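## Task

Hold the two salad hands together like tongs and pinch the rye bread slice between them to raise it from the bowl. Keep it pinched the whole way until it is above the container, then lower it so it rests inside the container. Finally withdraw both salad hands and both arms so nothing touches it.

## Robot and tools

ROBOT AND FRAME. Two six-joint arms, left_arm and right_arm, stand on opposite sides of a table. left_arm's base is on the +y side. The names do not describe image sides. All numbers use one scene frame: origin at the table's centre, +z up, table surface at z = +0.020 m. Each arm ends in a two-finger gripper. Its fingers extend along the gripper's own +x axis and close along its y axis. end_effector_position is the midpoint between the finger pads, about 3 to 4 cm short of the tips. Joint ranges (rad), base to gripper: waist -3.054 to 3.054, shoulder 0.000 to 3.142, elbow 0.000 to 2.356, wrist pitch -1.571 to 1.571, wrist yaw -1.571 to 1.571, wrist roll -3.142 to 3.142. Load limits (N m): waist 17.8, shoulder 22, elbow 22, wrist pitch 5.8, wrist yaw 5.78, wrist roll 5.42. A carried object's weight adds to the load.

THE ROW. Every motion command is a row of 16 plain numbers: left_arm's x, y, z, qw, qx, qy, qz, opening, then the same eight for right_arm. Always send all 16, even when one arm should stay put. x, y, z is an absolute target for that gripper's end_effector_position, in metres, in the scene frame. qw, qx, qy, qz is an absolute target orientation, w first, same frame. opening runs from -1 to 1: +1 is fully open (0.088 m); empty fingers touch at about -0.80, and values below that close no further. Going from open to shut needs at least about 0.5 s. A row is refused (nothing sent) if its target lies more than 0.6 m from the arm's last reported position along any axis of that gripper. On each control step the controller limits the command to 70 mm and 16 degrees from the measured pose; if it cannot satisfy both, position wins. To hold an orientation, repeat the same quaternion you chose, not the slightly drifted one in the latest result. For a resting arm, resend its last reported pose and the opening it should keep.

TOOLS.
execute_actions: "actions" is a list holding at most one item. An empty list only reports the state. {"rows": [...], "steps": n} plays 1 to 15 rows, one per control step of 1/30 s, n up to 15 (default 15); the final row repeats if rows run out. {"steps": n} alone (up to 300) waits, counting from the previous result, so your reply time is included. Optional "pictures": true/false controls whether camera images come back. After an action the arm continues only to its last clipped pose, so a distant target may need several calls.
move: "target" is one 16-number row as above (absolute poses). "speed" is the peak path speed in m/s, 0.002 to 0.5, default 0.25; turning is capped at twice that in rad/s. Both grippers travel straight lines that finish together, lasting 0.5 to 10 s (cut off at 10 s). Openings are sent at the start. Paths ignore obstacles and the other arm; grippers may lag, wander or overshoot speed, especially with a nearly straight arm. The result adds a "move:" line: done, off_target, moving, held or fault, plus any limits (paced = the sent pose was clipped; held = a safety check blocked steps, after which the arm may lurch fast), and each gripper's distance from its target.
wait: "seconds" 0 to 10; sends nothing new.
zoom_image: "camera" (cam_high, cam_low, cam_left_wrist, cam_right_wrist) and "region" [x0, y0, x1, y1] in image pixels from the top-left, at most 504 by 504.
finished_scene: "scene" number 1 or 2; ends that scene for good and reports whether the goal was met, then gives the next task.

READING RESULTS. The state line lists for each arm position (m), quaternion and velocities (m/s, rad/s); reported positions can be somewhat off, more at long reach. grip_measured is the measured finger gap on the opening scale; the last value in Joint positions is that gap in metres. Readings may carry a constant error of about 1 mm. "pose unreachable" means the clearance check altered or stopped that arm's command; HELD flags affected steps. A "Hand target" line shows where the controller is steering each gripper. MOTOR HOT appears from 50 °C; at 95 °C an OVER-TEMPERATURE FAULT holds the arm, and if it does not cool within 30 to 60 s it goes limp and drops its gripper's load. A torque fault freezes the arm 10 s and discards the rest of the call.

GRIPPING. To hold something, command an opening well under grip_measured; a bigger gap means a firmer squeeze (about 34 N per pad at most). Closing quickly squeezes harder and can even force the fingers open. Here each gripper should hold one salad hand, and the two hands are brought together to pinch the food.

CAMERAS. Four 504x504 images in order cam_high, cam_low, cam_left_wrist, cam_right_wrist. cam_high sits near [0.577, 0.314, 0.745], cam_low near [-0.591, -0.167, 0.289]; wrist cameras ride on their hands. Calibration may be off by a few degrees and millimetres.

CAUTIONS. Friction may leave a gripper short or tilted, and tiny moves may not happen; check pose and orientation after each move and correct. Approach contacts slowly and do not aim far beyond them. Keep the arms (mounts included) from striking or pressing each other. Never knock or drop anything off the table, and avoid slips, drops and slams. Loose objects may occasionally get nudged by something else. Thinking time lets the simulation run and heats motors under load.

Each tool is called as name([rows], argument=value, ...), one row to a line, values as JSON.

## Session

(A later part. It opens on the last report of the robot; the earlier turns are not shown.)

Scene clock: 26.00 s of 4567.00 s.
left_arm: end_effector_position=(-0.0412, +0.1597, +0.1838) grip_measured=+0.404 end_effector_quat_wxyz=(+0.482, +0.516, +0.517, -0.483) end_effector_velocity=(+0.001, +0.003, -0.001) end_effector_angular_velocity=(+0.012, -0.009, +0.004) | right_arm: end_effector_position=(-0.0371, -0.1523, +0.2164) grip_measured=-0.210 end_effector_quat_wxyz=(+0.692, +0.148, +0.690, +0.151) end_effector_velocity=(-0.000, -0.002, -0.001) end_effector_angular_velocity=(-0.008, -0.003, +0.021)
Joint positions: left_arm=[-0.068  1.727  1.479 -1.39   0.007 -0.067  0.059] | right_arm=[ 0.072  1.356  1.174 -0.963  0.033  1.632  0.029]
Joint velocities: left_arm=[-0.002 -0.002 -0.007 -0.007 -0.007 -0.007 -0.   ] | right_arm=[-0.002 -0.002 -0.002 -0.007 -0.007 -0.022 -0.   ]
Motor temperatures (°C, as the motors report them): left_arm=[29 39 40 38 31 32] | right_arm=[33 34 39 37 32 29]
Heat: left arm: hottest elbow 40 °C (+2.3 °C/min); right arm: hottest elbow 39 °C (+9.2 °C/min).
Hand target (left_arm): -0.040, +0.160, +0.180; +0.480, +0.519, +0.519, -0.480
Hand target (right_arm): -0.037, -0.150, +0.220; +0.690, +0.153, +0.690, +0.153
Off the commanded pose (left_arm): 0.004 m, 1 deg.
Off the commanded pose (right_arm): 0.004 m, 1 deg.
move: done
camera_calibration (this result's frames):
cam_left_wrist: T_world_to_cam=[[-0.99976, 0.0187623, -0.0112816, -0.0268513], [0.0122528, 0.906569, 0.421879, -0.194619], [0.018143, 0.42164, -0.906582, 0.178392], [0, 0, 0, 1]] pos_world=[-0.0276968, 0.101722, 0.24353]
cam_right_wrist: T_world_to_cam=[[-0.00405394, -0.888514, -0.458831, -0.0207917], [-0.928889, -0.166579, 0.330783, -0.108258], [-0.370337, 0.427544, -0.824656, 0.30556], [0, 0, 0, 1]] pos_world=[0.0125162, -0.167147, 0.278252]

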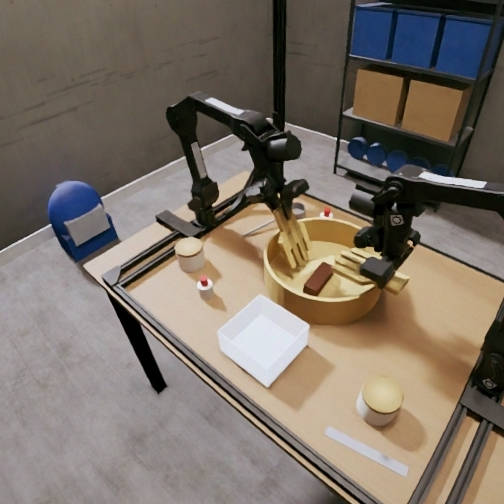

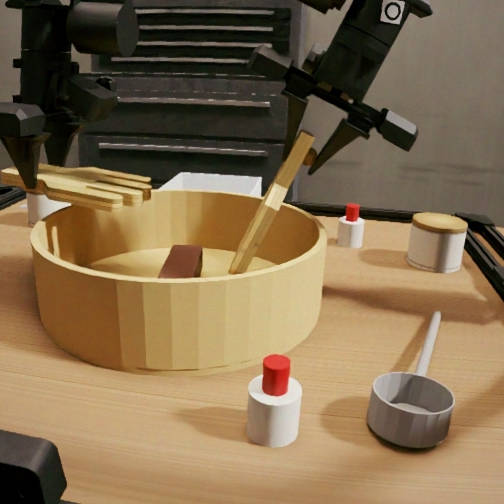

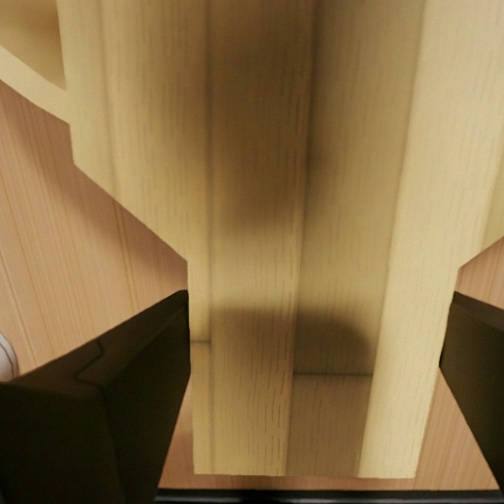

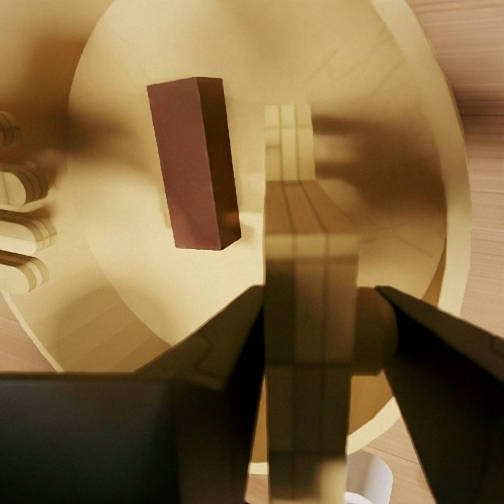

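move(target=[-0.04,0.135,0.172,0.44,0.553,0.553,-0.44,-1,-0.037,-0.17,0.23,0.69,0.153,0.69,0.153,-1], speed=0.05)

move(target=[-0.04,0.135,0.172,0.44,0.553,0.553,-0.44,0.38,-0.037,-0.17,0.23,0.69,0.153,0.69,0.153,-1])

Scene clock: 28.43 s of 4567.00 s.
left_arm: end_effector_position=(-0.0401, +0.1376, +0.1714) grip_measured=+0.403 end_effector_quat_wxyz=(+0.442, +0.555, +0.552, -0.438) end_effector_velocity=(+0.000, -0.002, +0.003) end_effector_angular_velocity=(+0.007, -0.009, +0.003) | right_arm: end_effector_position=(-0.0362, -0.1687, +0.2279) grip_measured=-0.211 end_effector_quat_wxyz=(+0.692, +0.151, +0.690, +0.150) end_effector_velocity=(+0.001, -0.004, -0.001) end_effector_angular_velocity=(-0.018, +0.002, +0.002)
Joint positions: left_arm=[-0.06   1.949  1.694 -1.543  0.007 -0.058  0.059] | right_arm=[ 0.073  1.296  1.174 -1.021  0.033  1.637  0.029]
Joint velocities: left_arm=[-0.002  0.012  0.027 -0.022 -0.007 -0.007 -0.   ] | right_arm=[-0.007 -0.002  0.002 -0.022 -0.007 -0.007 -0.   ]
Motor temperatures (°C, as the motors report them): left_arm=[29 39 40 38 31 32] | right_arm=[33 34 39 36 32 29]
Heat: left arm: hottest elbow 40 °C (+2.1 °C/min); right arm: hottest elbow 39 °C (+8.4 °C/min).
Hand target (left_arm): -0.040, +0.135, +0.172; +0.441, +0.553, +0.553, -0.440
Hand target (right_arm): -0.037, -0.170, +0.230; +0.690, +0.153, +0.690, +0.153
Off the commanded pose (left_arm): 0.003 m, 0 deg.
Off the commanded pose (right_arm): 0.003 m, 0 deg.
move: done
camera_calibration (this result's frames):
cam_left_wrist: T_world_to_cam=[[-0.999621, 0.0217217, -0.016938, -0.0248165], [0.00847324, 0.827594, 0.561263, -0.182563], [0.0262094, 0.560907, -0.827464, 0.144064], [0, 0, 0, 1]] pos_world=[-0.027036, 0.0708204, 0.221253]
cam_right_wrist: T_world_to_cam=[[-0.00915491, -0.887604, -0.460517, -0.0297128], [-0.928787, -0.163088, 0.332801, -0.113746], [-0.3705, 0.430769, -0.822902, 0.322496], [0, 0, 0, 1]] pos_world=[0.0135669, -0.183845, 0.289555]

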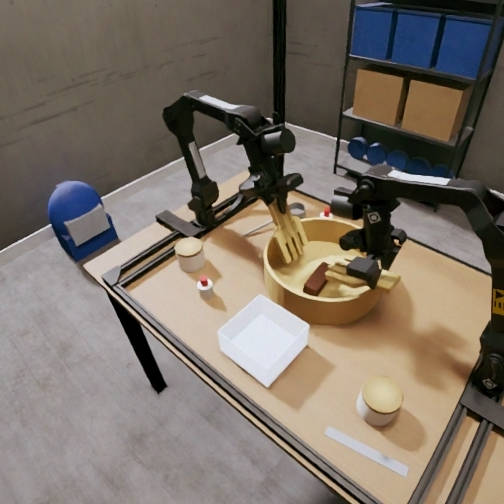

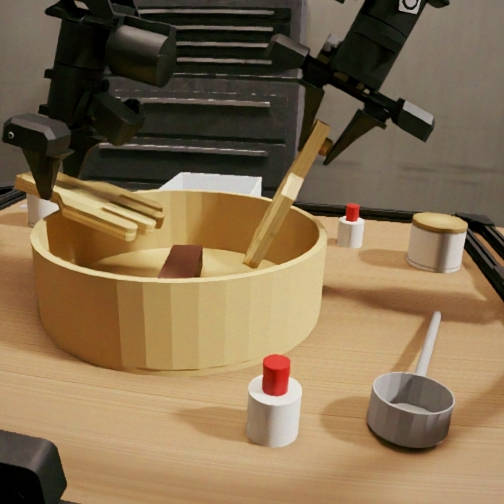

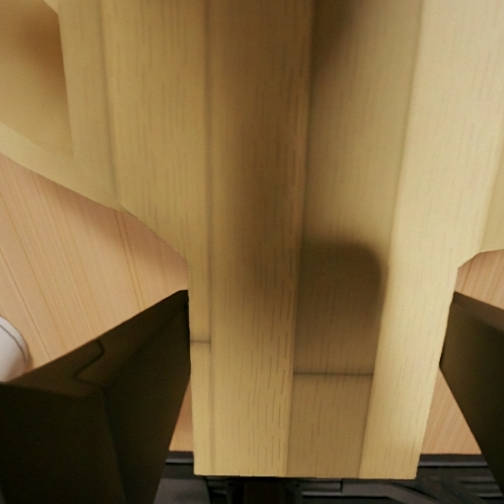

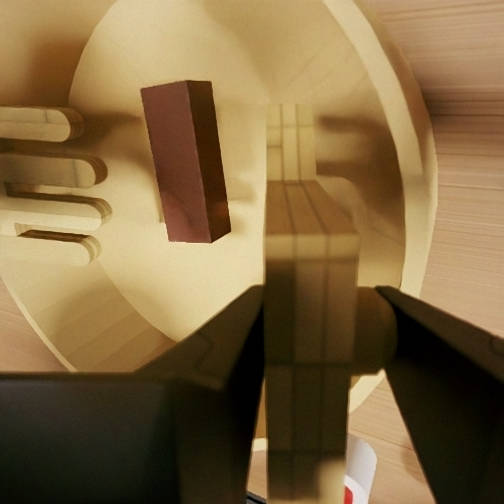

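Scene clock: 29.13 s of 4567.00 s.
left_arm: end_effector_position=(-0.0401, +0.1374, +0.1717) grip_measured=+0.401 end_effector_quat_wxyz=(+0.441, +0.555, +0.552, -0.439) end_effector_velocity=(+0.000, +0.001, +0.000) end_effector_angular_velocity=(+0.007, -0.013, +0.017) | right_arm: end_effector_position=(-0.0362, -0.1687, +0.2280) grip_measured=-0.211 end_effector_quat_wxyz=(+0.692, +0.151, +0.690, +0.150) end_effector_velocity=(-0.002, -0.003, -0.001) end_effector_angular_velocity=(-0.008, +0.003, +0.012)
Joint positions: left_arm=[-0.06   1.95   1.696 -1.544  0.007 -0.057  0.059] | right_arm=[ 0.073  1.295  1.174 -1.021  0.033  1.637  0.029]
Joint velocities: left_arm=[-0.002  0.002  0.002 -0.007 -0.007 -0.022  0.   ] | right_arm=[ 0.002 -0.007 -0.007 -0.007 -0.007 -0.007 -0.   ]
Motor temperatures (°C, as the motors report them): left_arm=[29 39 40 38 31 32] | right_arm=[33 34 39 36 32 29]
Heat: left arm: hottest elbow 40 °C (+2.1 °C/min); right arm: hottest elbow 39 °C (+8.2 °C/min).
Hand target (left_arm): -0.040, +0.135, +0.172; +0.440, +0.553, +0.553, -0.440
Hand target (right_arm): -0.037, -0.170, +0.230; +0.690, +0.153, +0.690, +0.153
Off the commanded pose (left_arm): 0.002 m, 0 deg.
Off the commanded pose (right_arm): 0.003 m, 0 deg.
move: done
camera_calibration (this result's frames):
cam_left_wrist: T_world_to_cam=[[-0.999615, 0.0223791, -0.0163945, -0.0250593], [0.00932196, 0.827573, 0.561281, -0.182546], [0.0261286, 0.560912, -0.827463, 0.144425], [0, 0, 0, 1]] pos_world=[-0.0271216, 0.0706214, 0.221555]
cam_right_wrist: T_world_to_cam=[[-0.00916772, -0.887428, -0.460855, -0.0295882], [-0.928778, -0.163215, 0.332765, -0.113796], [-0.370523, 0.431082, -0.822728, 0.322608], [0, 0, 0, 1]] pos_world=[0.013571, -0.183901, 0.28965]

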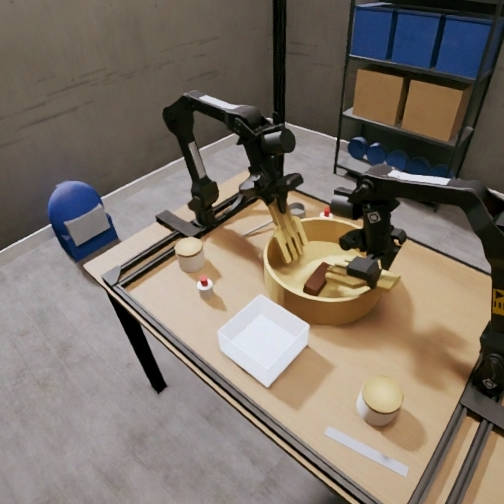

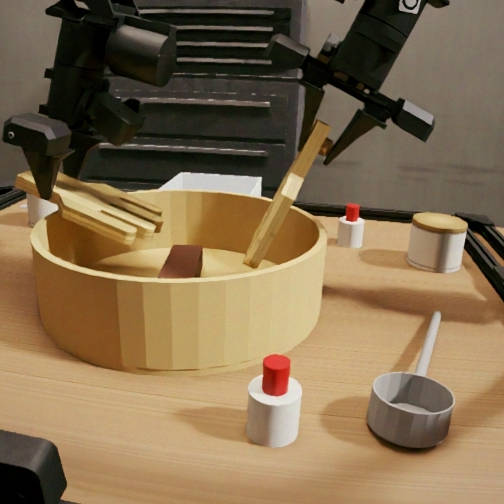

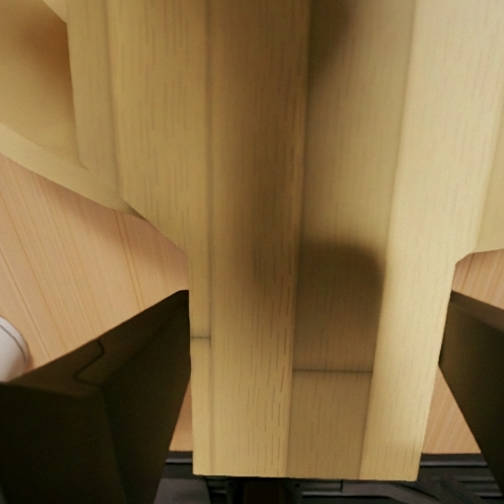

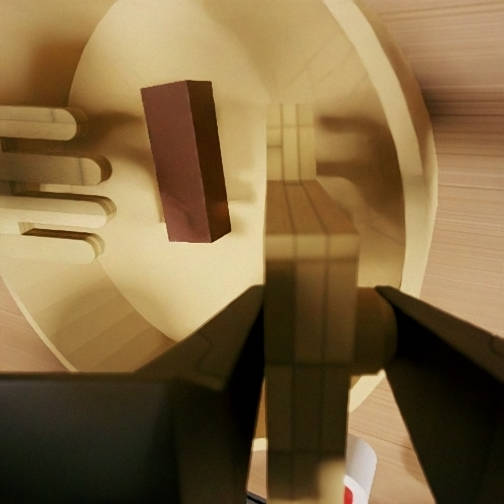

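It's pivoting slightly; release.

move(target=[-0.04,0.135,0.172,0.44,0.553,0.553,-0.44,0.41,-0.037,-0.17,0.23,0.69,0.153,0.69,0.153,-1])

move(target=[-0.04,0.15,0.225,0.5,0.5,0.5,-0.5,0.7,-0.037,-0.17,0.23,0.69,0.153,0.69,0.153,-1])

move(target=[-0.04,0.22,0.185,0.627,-0.327,0.627,-0.327,0.4,-0.037,-0.17,0.23,0.69,0.153,0.69,0.153,-1], speed=0.4)

Scene clock: 30.30 s of 4567.00 s.
left_arm: end_effector_position=(-0.0405, +0.1363, +0.1721) grip_measured=+0.411 end_effector_quat_wxyz=(+0.441, +0.555, +0.550, -0.442) end_effector_velocity=(+0.001, +0.005, +0.003) end_effector_angular_velocity=(+0.016, -0.016, +0.032) | right_arm: end_effector_position=(-0.0362, -0.1687, +0.2280) grip_measured=-0.212 end_effector_quat_wxyz=(+0.692, +0.151, +0.690, +0.150) end_effector_velocity=(+0.002, -0.002, -0.001) end_effector_angular_velocity=(-0.007, -0.004, -0.012)
Joint positions: left_arm=[-0.06   1.951  1.699 -1.542  0.009 -0.054  0.059] | right_arm=[ 0.073  1.295  1.174 -1.021  0.033  1.637  0.029]
Joint velocities: left_arm=[-0.002 -0.007 -0.002 -0.022 -0.007 -0.037  0.   ] | right_arm=[-0.002 -0.002 -0.002 -0.007  0.007  0.007 -0.   ]
Motor temperatures (°C, as the motors report them): left_arm=[29 39 40 38 31 32] | right_arm=[33 34 39 36 32 29]
Heat: left arm: hottest elbow 40 °C (+2.0 °C/min); right arm: hottest elbow 39 °C (+7.9 °C/min).
Hand target (left_arm): -0.040, +0.135, +0.172; +0.440, +0.553, +0.553, -0.440
Hand target (right_arm): -0.037, -0.170, +0.230; +0.690, +0.153, +0.690, +0.153
Off the commanded pose (left_arm): 0.001 m, 0 deg.
Off the commanded pose (right_arm): 0.003 m, 0 deg.
move: done
camera_calibration (this result's frames):
cam_left_wrist: T_world_to_cam=[[-0.999588, 0.0255145, -0.0131364, -0.0264268], [0.0138678, 0.830219, 0.557266, -0.181311], [0.0251244, 0.556854, -0.83023, 0.14639], [0, 0, 0, 1]] pos_world=[-0.0275795, 0.0696846, 0.222229]
cam_right_wrist: T_world_to_cam=[[-0.00916772, -0.887428, -0.460855, -0.0295882], [-0.928778, -0.163215, 0.332765, -0.113796], [-0.370523, 0.431082, -0.822728, 0.322608], [0, 0, 0, 1]] pos_world=[0.013571, -0.183901, 0.28965]

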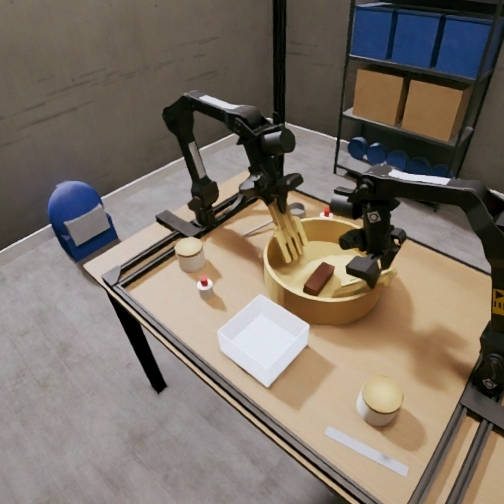

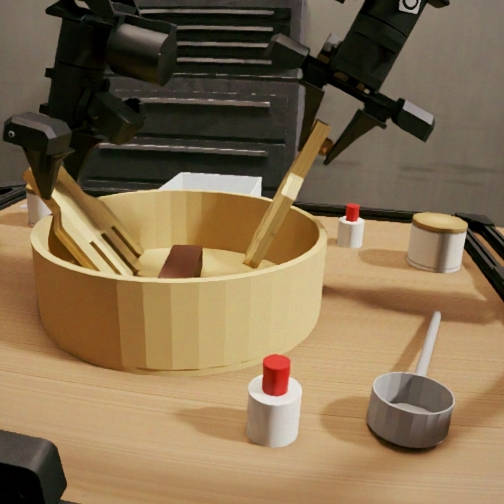

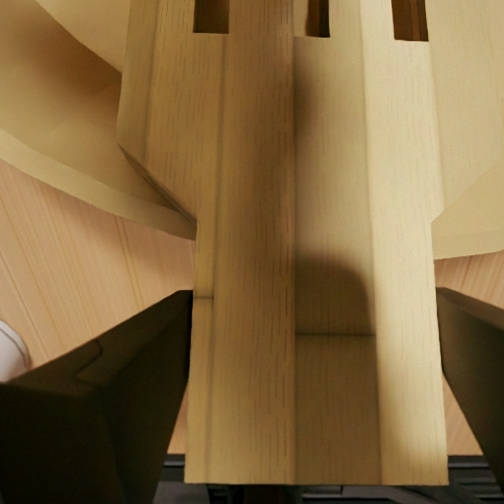

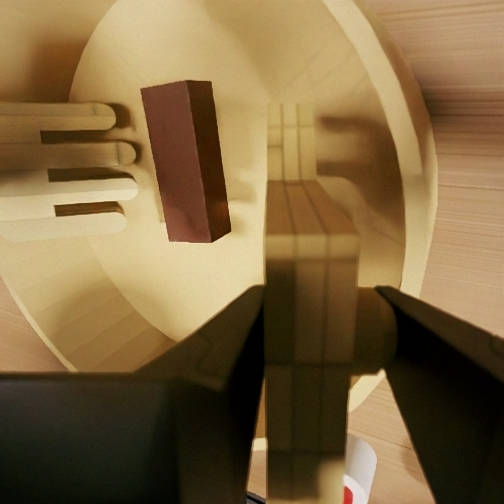

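Scene clock: 31.17 s of 4567.00 s.
left_arm: end_effector_position=(-0.0400, +0.1472, +0.2242) grip_measured=+0.700 end_effector_quat_wxyz=(+0.497, +0.500, +0.503, -0.501) end_effector_velocity=(-0.001, +0.003, -0.005) end_effector_angular_velocity=(+0.012, -0.008, +0.015) | right_arm: end_effector_position=(-0.0361, -0.1687, +0.2281) grip_measured=-0.212 end_effector_quat_wxyz=(+0.692, +0.151, +0.690, +0.151) end_effector_velocity=(-0.000, -0.001, +0.001) end_effector_angular_velocity=(-0.003, +0.003, +0.007)
Joint positions: left_arm=[-0.061  1.733  1.649 -1.49   0.007 -0.061  0.073] | right_arm=[ 0.073  1.295  1.174 -1.021  0.033  1.637  0.029]
Joint velocities: left_arm=[-0.007 -0.002 -0.022  0.007 -0.007 -0.022  0.   ] | right_arm=[-0.002 -0.002  0.002 -0.007 -0.007 -0.007  0.   ]
Motor temperatures (°C, as the motors report them): left_arm=[29 40 40 38 31 32] | right_arm=[33 34 39 36 32 29]
Heat: left arm: hottest shoulder 40 °C (+1.9 °C/min); right arm: hottest elbow 39 °C (+7.7 °C/min).
Hand target (left_arm): -0.040, +0.150, +0.225; +0.499, +0.500, +0.500, -0.500
Hand target (right_arm): -0.037, -0.170, +0.230; +0.690, +0.153, +0.690, +0.153
Off the commanded pose (left_arm): 0.003 m, 0 deg.
Off the commanded pose (right_arm): 0.002 m, 0 deg.
move: done
camera_calibration (this result's frames):
cam_left_wrist: T_world_to_cam=[[-0.999805, 0.0181467, -0.00773721, -0.0256335], [0.0140904, 0.931402, 0.363719, -0.190928], [0.0138068, 0.36354, -0.931476, 0.234185], [0, 0, 0, 1]] pos_world=[-0.0261715, 0.0931608, 0.287384]
cam_right_wrist: T_world_to_cam=[[-0.00918055, -0.887253, -0.461192, -0.0294637], [-0.928769, -0.163341, 0.332729, -0.113846], [-0.370546, 0.431395, -0.822553, 0.32272], [0, 0, 0, 1]] pos_world=[0.0135751, -0.183957, 0.289746]

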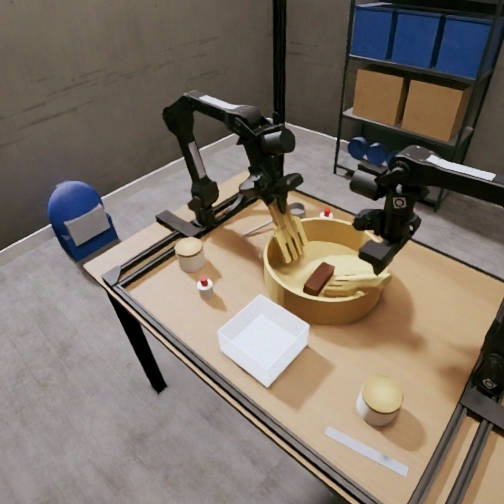

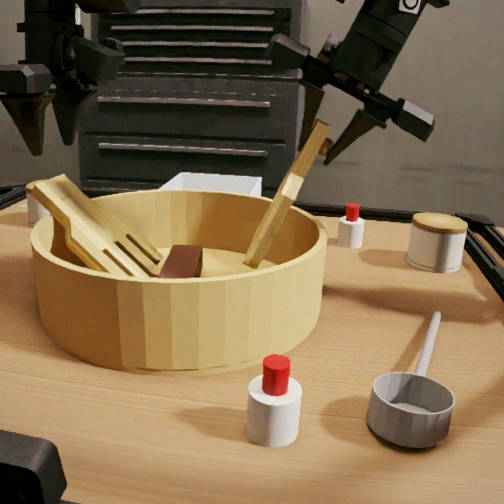

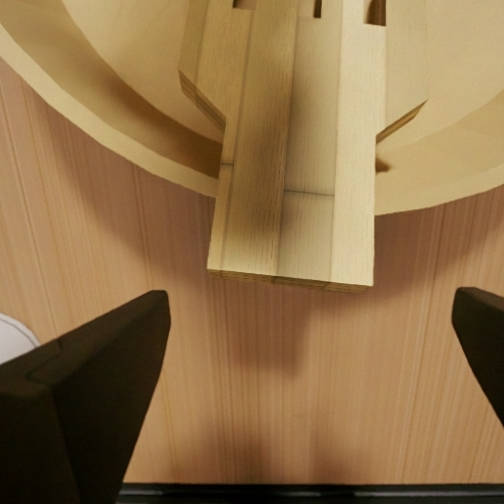

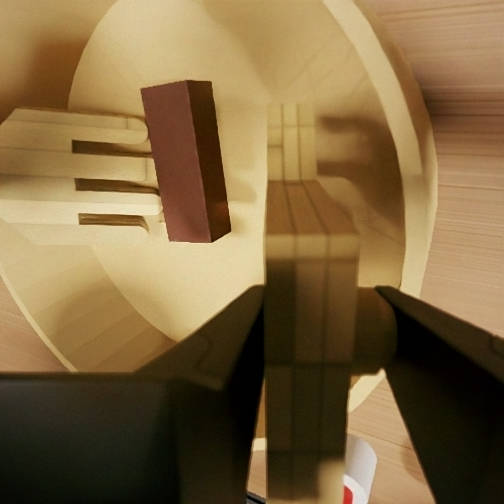

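Scene clock: 34.00 s of 4567.00 s.
left_arm: end_effector_position=(-0.0403, +0.2184, +0.1884) grip_measured=+0.400 end_effector_quat_wxyz=(+0.624, -0.325, +0.628, -0.332) end_effector_velocity=(+0.000, +0.000, +0.000) end_effector_angular_velocity=(-0.010, +0.011, +0.029) | right_arm: end_effector_position=(-0.0361, -0.1688, +0.2280) grip_measured=-0.212 end_effector_quat_wxyz=(+0.692, +0.151, +0.690, +0.150) end_effector_velocity=(+0.002, -0.005, -0.002) end_effector_angular_velocity=(-0.021, -0.011, +0.001)
Joint positions: left_arm=[-0.162  0.647  0.45  -0.414 -0.124 -1.658  0.059] | right_arm=[ 0.073  1.295  1.173 -1.021  0.033  1.637  0.029]
Joint velocities: left_arm=[-0.022 -0.007 -0.007  0.007 -0.037 -0.037 -0.   ] | right_arm=[-0.002 -0.002 -0.002 -0.022  0.007 -0.007  0.   ]
Motor temperatures (°C, as the motors report them): left_arm=[29 40 40 38 31 32] | right_arm=[33 34 39 36 32 29]
Heat: left arm: hottest shoulder 40 °C (+1.8 °C/min); right arm: hottest elbow 39 °C (+7.1 °C/min).
Hand target (left_arm): -0.040, +0.220, +0.184; +0.626, -0.325, +0.628, -0.329
Hand target (right_arm): -0.037, -0.170, +0.230; +0.690, +0.153, +0.690, +0.153
Off the commanded pose (left_arm): 0.004 m, 1 deg.
Off the commanded pose (right_arm): 0.003 m, 0 deg.
move: done
camera_calibration (this result's frames):
cam_left_wrist: T_world_to_cam=[[-0.0233003, -0.57976, 0.814454, -0.0124926], [-0.929393, 0.312734, 0.196027, -0.1155], [-0.368356, -0.75238, -0.546111, 0.33076], [0, 0, 0, 1]] pos_world=[0.0142015, 0.277735, 0.213447]
cam_right_wrist: T_world_to_cam=[[-0.00916772, -0.887428, -0.460855, -0.0296866], [-0.928778, -0.163215, 0.332765, -0.113796], [-0.370523, 0.431082, -0.822728, 0.32263], [0, 0, 0, 1]] pos_world=[0.0135781, -0.183998, 0.289623]

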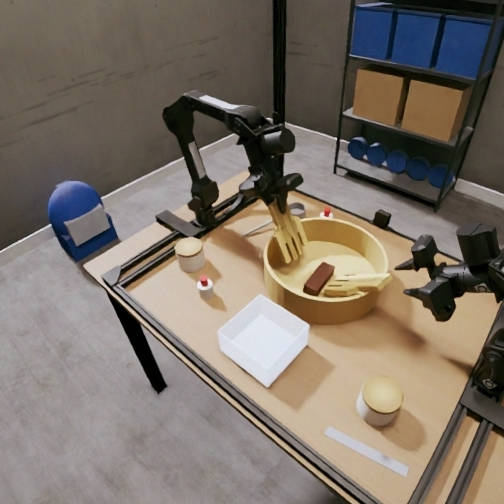

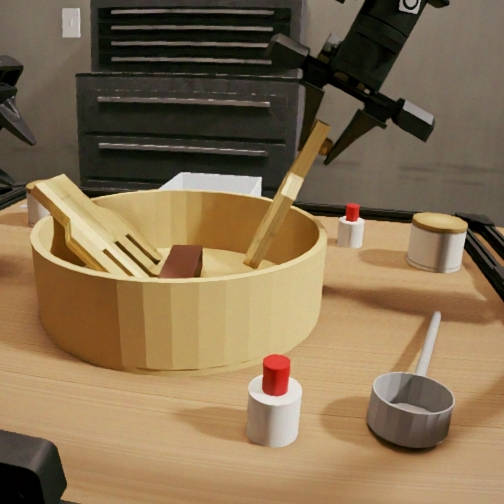

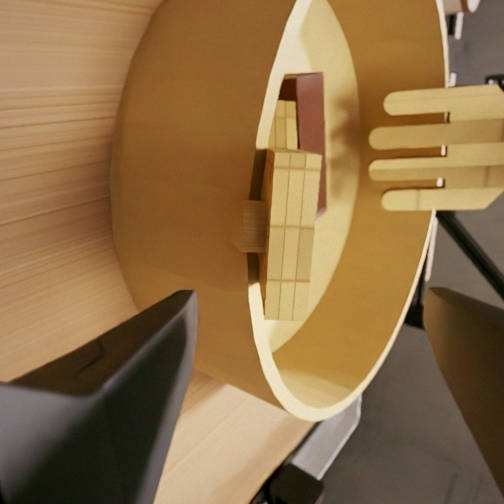

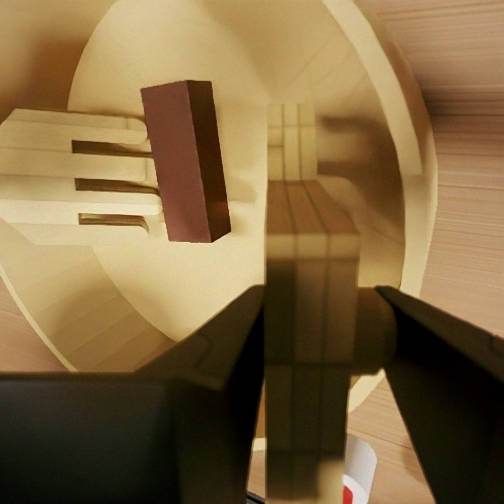

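move(target=[-0.036,0.167,0.139,0.627,-0.327,0.627,-0.327,0.3,-0.037,-0.17,0.23,0.69,0.153,0.69,0.153,-1], speed=0.08)

move(target=[-0.036,0.167,0.141,0.627,-0.327,0.627,-0.327,-1,-0.037,-0.17,0.23,0.69,0.153,0.69,0.153,-1])

move(target=[-0.025,0.115,0.215,0.69,-0.153,0.69,-0.153,-1,-0.02,-0.145,0.21,0.69,0.153,0.69,0.153,-1], speed=0.12)

Scene clock: 36.07 s of 4567.00 s.
left_arm: end_effector_position=(-0.0362, +0.1660, +0.1455) grip_measured=+0.300 end_effector_quat_wxyz=(+0.625, -0.333, +0.624, -0.331) end_effector_velocity=(+0.002, -0.000, -0.004) end_effector_angular_velocity=(+0.012, +0.001, +0.013) | right_arm: end_effector_position=(-0.0361, -0.1689, +0.2279) grip_measured=-0.212 end_effector_quat_wxyz=(+0.692, +0.151, +0.690, +0.150) end_effector_velocity=(-0.000, -0.002, -0.001) end_effector_angular_velocity=(-0.008, +0.003, +0.007)
Joint positions: left_arm=[-0.099  1.009  0.368  0.045 -0.085 -1.629  0.054] | right_arm=[ 0.073  1.295  1.173 -1.021  0.033  1.637  0.029]
Joint velocities: left_arm=[ 0.002  0.017 -0.002  0.007 -0.007 -0.007 -0.   ] | right_arm=[-0.002 -0.002 -0.002 -0.007 -0.007 -0.007 -0.   ]
Motor temperatures (°C, as the motors report them): left_arm=[29 39 40 39 31 32] | right_arm=[33 34 39 36 32 29]
Heat: left arm: hottest elbow 40 °C (+1.7 °C/min); right arm: hottest elbow 39 °C (+6.7 °C/min).
Hand target (left_arm): -0.036, +0.168, +0.139; +0.627, -0.327, +0.627, -0.327
Hand target (right_arm): -0.037, -0.170, +0.230; +0.690, +0.153, +0.690, +0.153
Off the commanded pose (left_arm): 0.007 m, 1 deg.
Off the commanded pose (right_arm): 0.003 m, 0 deg.
move: done
camera_calibration (this result's frames):
cam_left_wrist: T_world_to_cam=[[-0.0151672, -0.571194, 0.820675, -0.00981587], [-0.933777, 0.301579, 0.192643, -0.0847432], [-0.357534, -0.763405, -0.537942, 0.270343], [0, 0, 0, 1]] pos_world=[0.0173769, 0.226331, 0.16981]
cam_right_wrist: T_world_to_cam=[[-0.00915491, -0.887604, -0.460517, -0.0298755], [-0.928787, -0.163088, 0.332801, -0.113779], [-0.3705, 0.430769, -0.822902, 0.322624], [0, 0, 0, 1]] pos_world=[0.0135819, -0.18405, 0.289595]

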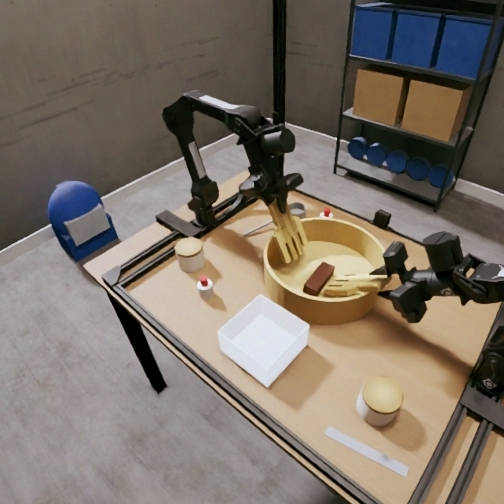

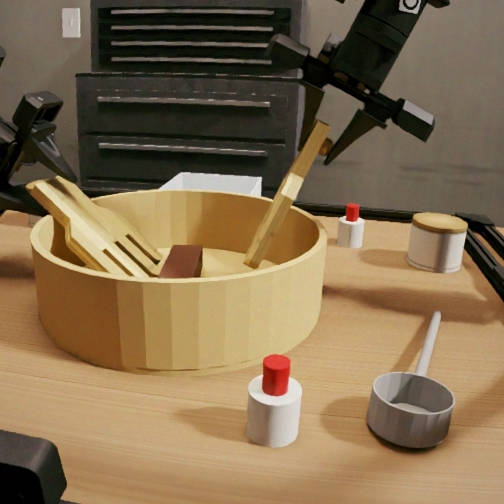

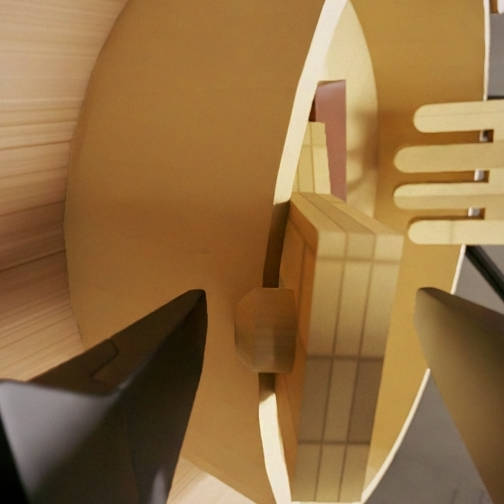

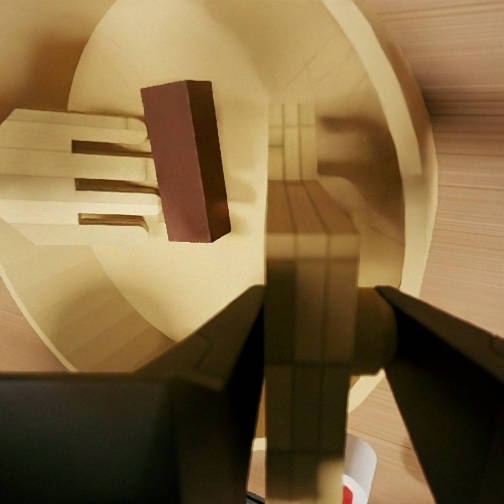

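Scene clock: 36.77 s of 4567.00 s.
left_arm: end_effector_position=(-0.0361, +0.1661, +0.1446) grip_measured=-0.189 end_effector_quat_wxyz=(+0.626, -0.332, +0.624, -0.330) end_effector_velocity=(+0.002, +0.001, -0.001) end_effector_angular_velocity=(-0.003, +0.002, +0.013) | right_arm: end_effector_position=(-0.0361, -0.1689, +0.2279) grip_measured=-0.212 end_effector_quat_wxyz=(+0.692, +0.151, +0.690, +0.150) end_effector_velocity=(-0.000, +0.001, +0.000) end_effector_angular_velocity=(+0.007, -0.002, +0.021)
Joint positions: left_arm=[-0.099  1.011  0.368  0.043 -0.085 -1.628  0.03 ] | right_arm=[ 0.073  1.295  1.173 -1.021  0.033  1.637  0.029]
Joint velocities: left_arm=[ 0.002 -0.002 -0.007  0.007 -0.007 -0.007 -0.   ] | right_arm=[-0.002 -0.002 -0.002  0.007 -0.007 -0.022 -0.   ]
Motor temperatures (°C, as the motors report them): left_arm=[29 39 40 39 31 32] | right_arm=[33 35 39 36 32 29]
Heat: left arm: hottest elbow 40 °C (+1.6 °C/min); right arm: hottest elbow 39 °C (+6.5 °C/min).
Hand target (left_arm): -0.036, +0.167, +0.141; +0.627, -0.327, +0.627, -0.327
Hand target (right_arm): -0.037, -0.170, +0.230; +0.690, +0.153, +0.690, +0.153
Off the commanded pose (left_arm): 0.004 m, 1 deg.
Off the commanded pose (right_arm): 0.003 m, 0 deg.
move: done
camera_calibration (this result's frames):
cam_left_wrist: T_world_to_cam=[[-0.0159899, -0.573996, 0.818702, -0.00834091], [-0.93395, 0.300963, 0.192766, -0.0844278], [-0.357046, -0.761545, -0.540896, 0.270176], [0, 0, 0, 1]] pos_world=[0.0174804, 0.226373, 0.16924]
cam_right_wrist: T_world_to_cam=[[-0.00915491, -0.887604, -0.460517, -0.0298755], [-0.928787, -0.163088, 0.332801, -0.113779], [-0.3705, 0.430769, -0.822902, 0.322624], [0, 0, 0, 1]] pos_world=[0.0135819, -0.18405, 0.289595]

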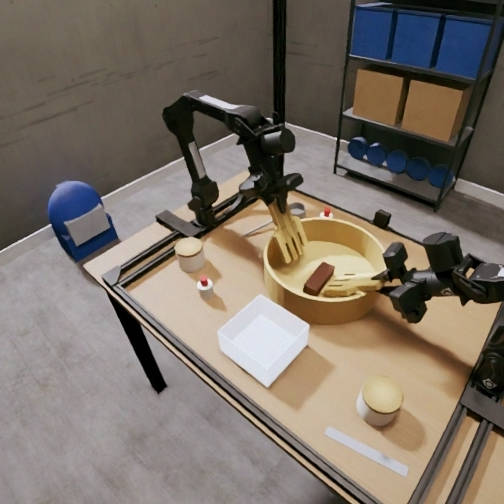

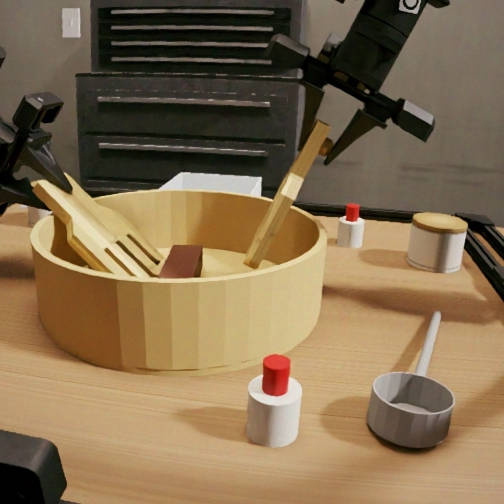

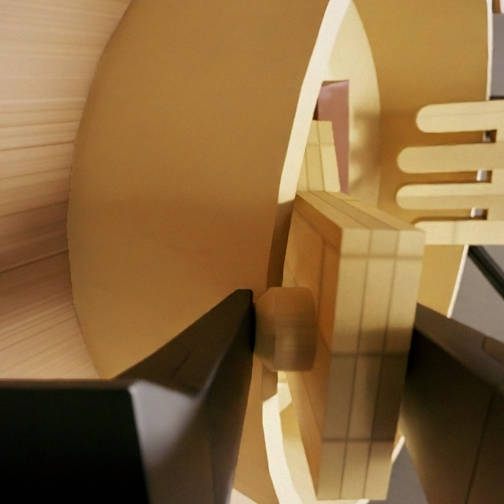

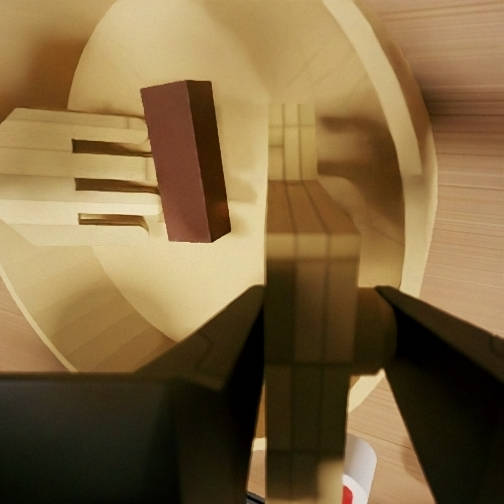

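Scene clock: 39.40 s of 4567.00 s.
left_arm: end_effector_position=(-0.0253, +0.1179, +0.2111) grip_measured=-0.196 end_effector_quat_wxyz=(+0.693, -0.151, +0.689, -0.149) end_effector_velocity=(-0.000, +0.001, +0.000) end_effector_angular_velocity=(+0.027, +0.009, +0.006) | right_arm: end_effector_position=(-0.0203, -0.1456, +0.2125) grip_measured=-0.212 end_effector_quat_wxyz=(+0.691, +0.155, +0.689, +0.154) end_effector_velocity=(+0.003, -0.002, -0.001) end_effector_angular_velocity=(-0.007, -0.010, -0.004)
Joint positions: left_arm=[-0.022  1.483  1.259 -0.919 -0.014 -1.593  0.029] | right_arm=[ 0.002  1.368  1.162 -0.925  0.003  1.573  0.029]
Joint velocities: left_arm=[ 0.002  0.017  0.027 -0.037  0.007 -0.007 -0.   ] | right_arm=[-0.007 -0.002 -0.002 -0.007  0.007 -0.007  0.   ]
Motor temperatures (°C, as the motors report them): left_arm=[29 39 41 39 31 32] | right_arm=[33 35 39 36 32 29]
Heat: left arm: hottest elbow 41 °C (+3.0 °C/min); right arm: hottest elbow 39 °C (+6.1 °C/min).
Hand target (left_arm): -0.025, +0.115, +0.215; +0.690, -0.154, +0.691, -0.152
Hand target (right_arm): -0.020, -0.145, +0.210; +0.690, +0.153, +0.691, +0.153
Off the commanded pose (left_arm): 0.005 m, 1 deg.
Off the commanded pose (right_arm): 0.003 m, 0 deg.
move: done
camera_calibration (this result's frames):
cam_left_wrist: T_world_to_cam=[[-0.0148103, -0.915641, 0.401724, 0.0380795], [-0.934711, 0.155362, 0.319653, -0.0822665], [-0.3551, -0.370762, -0.858161, 0.294266], [0, 0, 0, 1]] pos_world=[0.0281623, 0.156751, 0.263527]
cam_right_wrist: T_world_to_cam=[[-0.00930785, -0.882286, -0.470622, -0.0133098], [-0.928618, -0.166951, 0.331354, -0.0903641], [-0.37092, 0.440112, -0.817753, 0.30603], [0, 0, 0, 1]] pos_world=[0.0294749, -0.161517, 0.273935]

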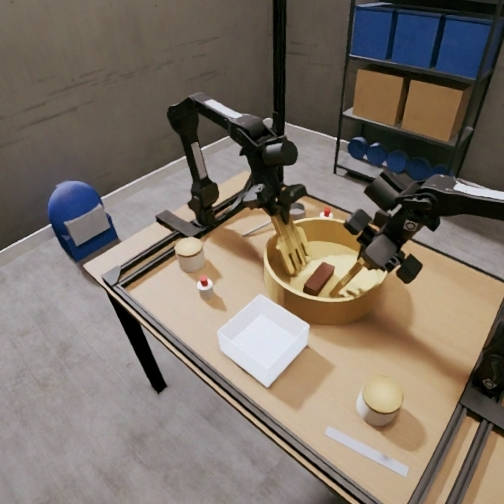

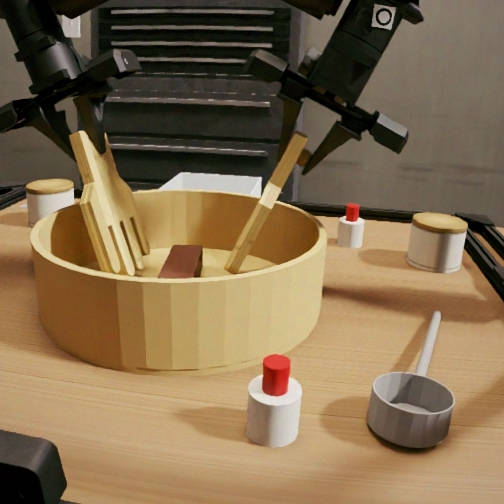

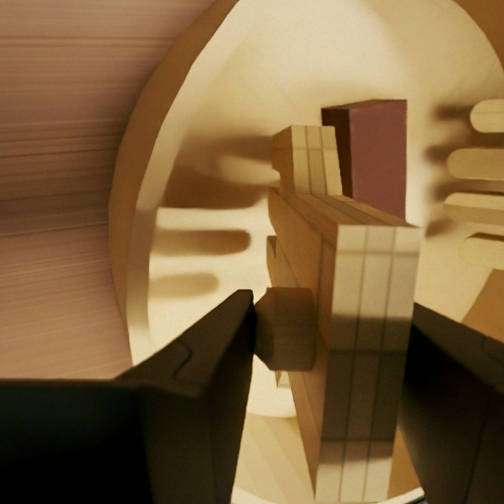

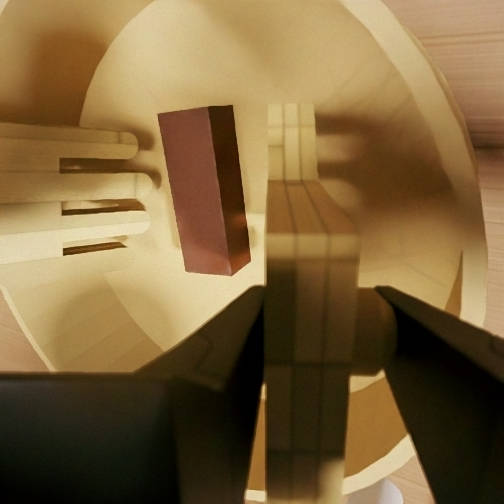

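execute_actions(actions=[])

move(target=[-0.025,0.112,0.198,0.686,-0.17,0.686,-0.17,-1,-0.02,-0.138,0.198,0.69,0.153,0.69,0.153,-1], speed=0.04)

Scene clock: 40.83 s of 4567.00 s.
left_arm: end_effector_position=(-0.0253, +0.1178, +0.2114) grip_measured=-0.200 end_effector_quat_wxyz=(+0.693, -0.151, +0.690, -0.148) end_effector_velocity=(-0.004, +0.003, -0.002) end_effector_angular_velocity=(+0.013, +0.017, -0.018) | right_arm: end_effector_position=(-0.0203, -0.1456, +0.2125) grip_measured=-0.212 end_effector_quat_wxyz=(+0.691, +0.155, +0.689, +0.154) end_effector_velocity=(-0.000, +0.001, +0.001) end_effector_angular_velocity=(+0.007, +0.010, -0.006)
Joint positions: left_arm=[-0.022  1.485  1.263 -0.922 -0.014 -1.593  0.029] | right_arm=[ 0.002  1.368  1.162 -0.924  0.003  1.573  0.029]
Joint velocities: left_arm=[-0.002 -0.002 -0.007 -0.007  0.022  0.007 -0.   ] | right_arm=[-0.002 -0.002 -0.002  0.007 -0.007  0.007 -0.   ]
Motor temperatures (°C, as the motors report them): left_arm=[29 39 41 39 31 32] | right_arm=[33 35 39 36 32 29]
Heat: left arm: hottest elbow 41 °C (+2.9 °C/min); right arm: hottest elbow 39 °C (+5.9 °C/min).
Hand target (left_arm): -0.025, +0.115, +0.215; +0.690, -0.154, +0.691, -0.152
Hand target (right_arm): -0.020, -0.145, +0.210; +0.690, +0.153, +0.690, +0.153
Off the commanded pose (left_arm): 0.005 m, 1 deg.
Off the commanded pose (right_arm): 0.003 m, 0 deg.
Steps of this call (steps 1 to 43: nothing new was sent). Readings (end_effector_position):
1: left_arm (-0.0253, +0.1179, +0.2112) | right_arm (-0.0203, -0.1456, +0.2125)
2: left_arm (-0.0253, +0.1179, +0.2111) | right_arm (-0.0203, -0.1456, +0.2125)
4: left_arm (-0.0253, +0.1179, +0.2112) | right_arm (-0.0203, -0.1456, +0.2125)
8: left_arm (-0.0253, +0.1179, +0.2113) | right_arm (-0.0203, -0.1456, +0.2125)
43: the state above
camera_calibration (this result's frames):
cam_left_wrist: T_world_to_cam=[[-0.0148325, -0.916406, 0.399975, 0.0383297], [-0.934589, 0.154897, 0.320236, -0.0824515], [-0.355421, -0.369062, -0.85876, 0.294339], [0, 0, 0, 1]] pos_world=[0.0281246, 0.156526, 0.26384]
cam_right_wrist: T_world_to_cam=[[-0.00930828, -0.882106, -0.470958, -0.013129], [-0.928618, -0.167078, 0.331291, -0.0903685], [-0.370921, 0.440424, -0.817585, 0.306035], [0, 0, 0, 1]] pos_world=[0.0294748, -0.161465, 0.273965]

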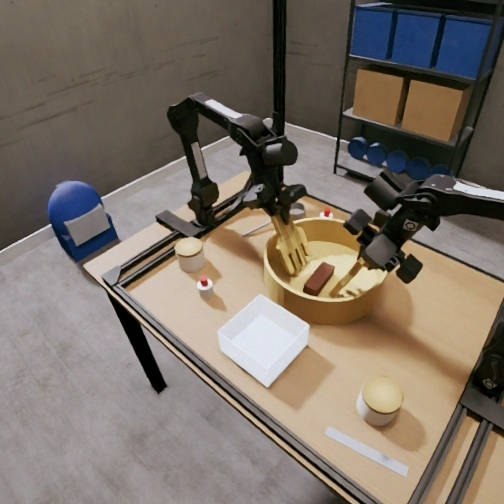

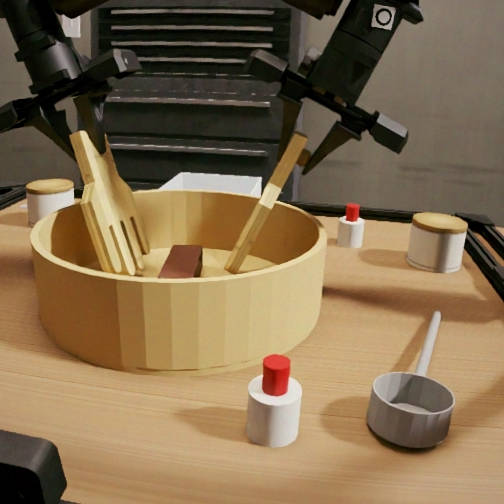

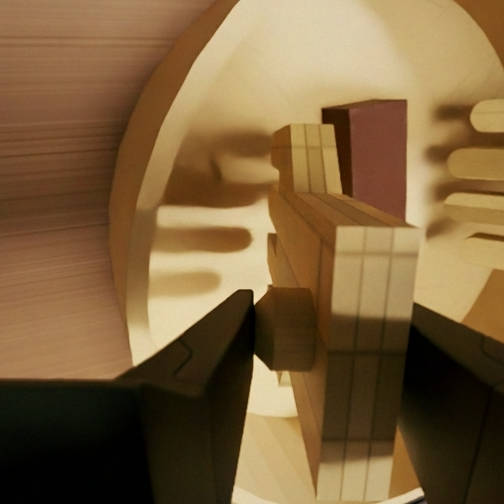

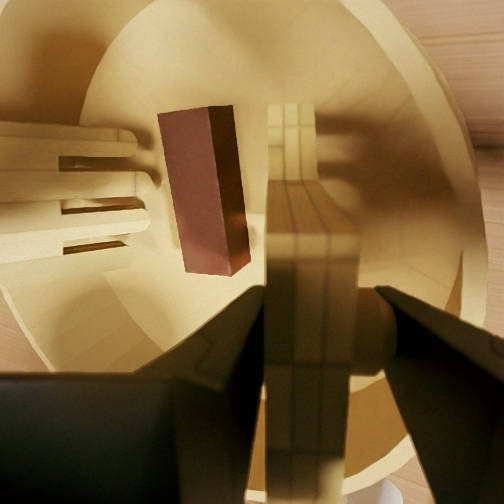

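Scene clock: 41.87 s of 4567.00 s.
left_arm: end_effector_position=(-0.0255, +0.1103, +0.1986) grip_measured=-0.203 end_effector_quat_wxyz=(+0.688, -0.169, +0.685, -0.169) end_effector_velocity=(+0.004, +0.002, -0.004) end_effector_angular_velocity=(+0.007, -0.023, +0.006) | right_arm: end_effector_position=(-0.0203, -0.1385, +0.2006) grip_measured=-0.212 end_effector_quat_wxyz=(+0.691, +0.154, +0.690, +0.154) end_effector_velocity=(-0.000, +0.002, +0.002) end_effector_angular_velocity=(+0.012, +0.004, +0.007)
Joint positions: left_arm=[-0.022  1.473  1.179 -0.795 -0.014 -1.589  0.029] | right_arm=[ 0.002  1.395  1.137 -0.873  0.003  1.573  0.029]
Joint velocities: left_arm=[ 0.002 -0.002 -0.017  0.007 -0.022  0.007 -0.   ] | right_arm=[-0.002 -0.002  0.002  0.007 -0.007 -0.007 -0.   ]
Motor temperatures (°C, as the motors report them): left_arm=[29 40 41 39 31 32] | right_arm=[33 35 39 36 32 29]
Heat: left arm: hottest elbow 41 °C (+2.9 °C/min); right arm: hottest elbow 39 °C (+5.7 °C/min).
Hand target (left_arm): -0.025, +0.112, +0.198; +0.686, -0.170, +0.686, -0.170
Hand target (right_arm): -0.020, -0.138, +0.198; +0.690, +0.153, +0.691, +0.153
Off the commanded pose (left_arm): 0.002 m, 0 deg.
Off the commanded pose (right_arm): 0.003 m, 0 deg.
move: done
camera_calibration (this result's frames):
cam_left_wrist: T_world_to_cam=[[-0.0185069, -0.892499, 0.450669, 0.023818], [-0.934159, 0.176098, 0.310381, -0.0777129], [-0.356377, -0.415252, -0.836995, 0.281266], [0, 0, 0, 1]] pos_world=[0.0280811, 0.151739, 0.248805]
cam_right_wrist: T_world_to_cam=[[-0.00932594, -0.882647, -0.469944, -0.0128447], [-0.928477, -0.166849, 0.3318, -0.0853846], [-0.371272, 0.439427, -0.817961, 0.293105], [0, 0, 0, 1]] pos_world=[0.0294241, -0.154382, 0.262043]

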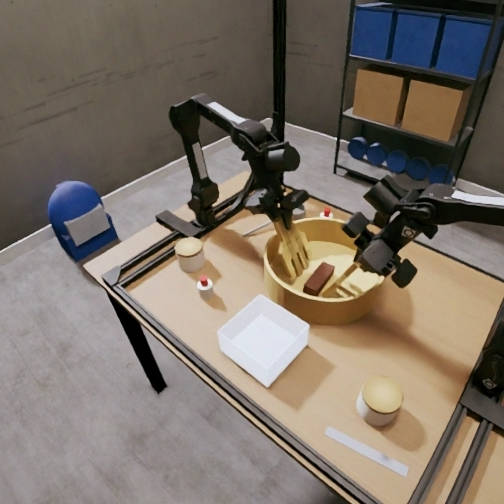

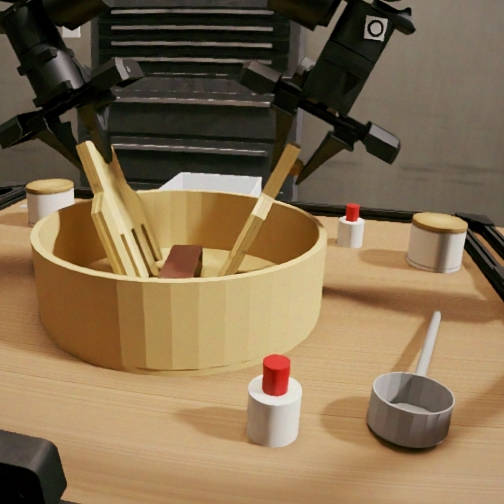

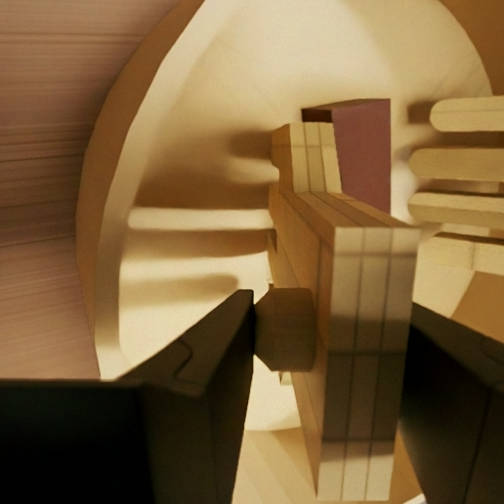

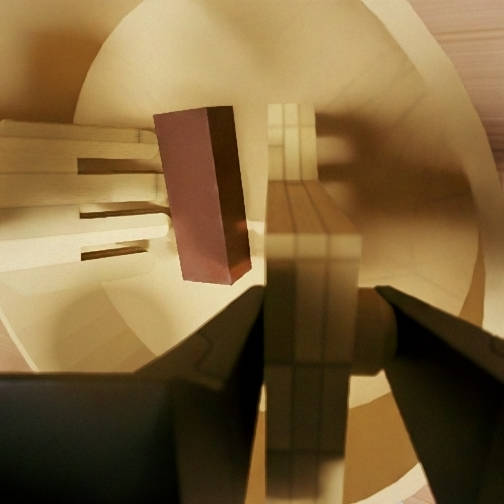

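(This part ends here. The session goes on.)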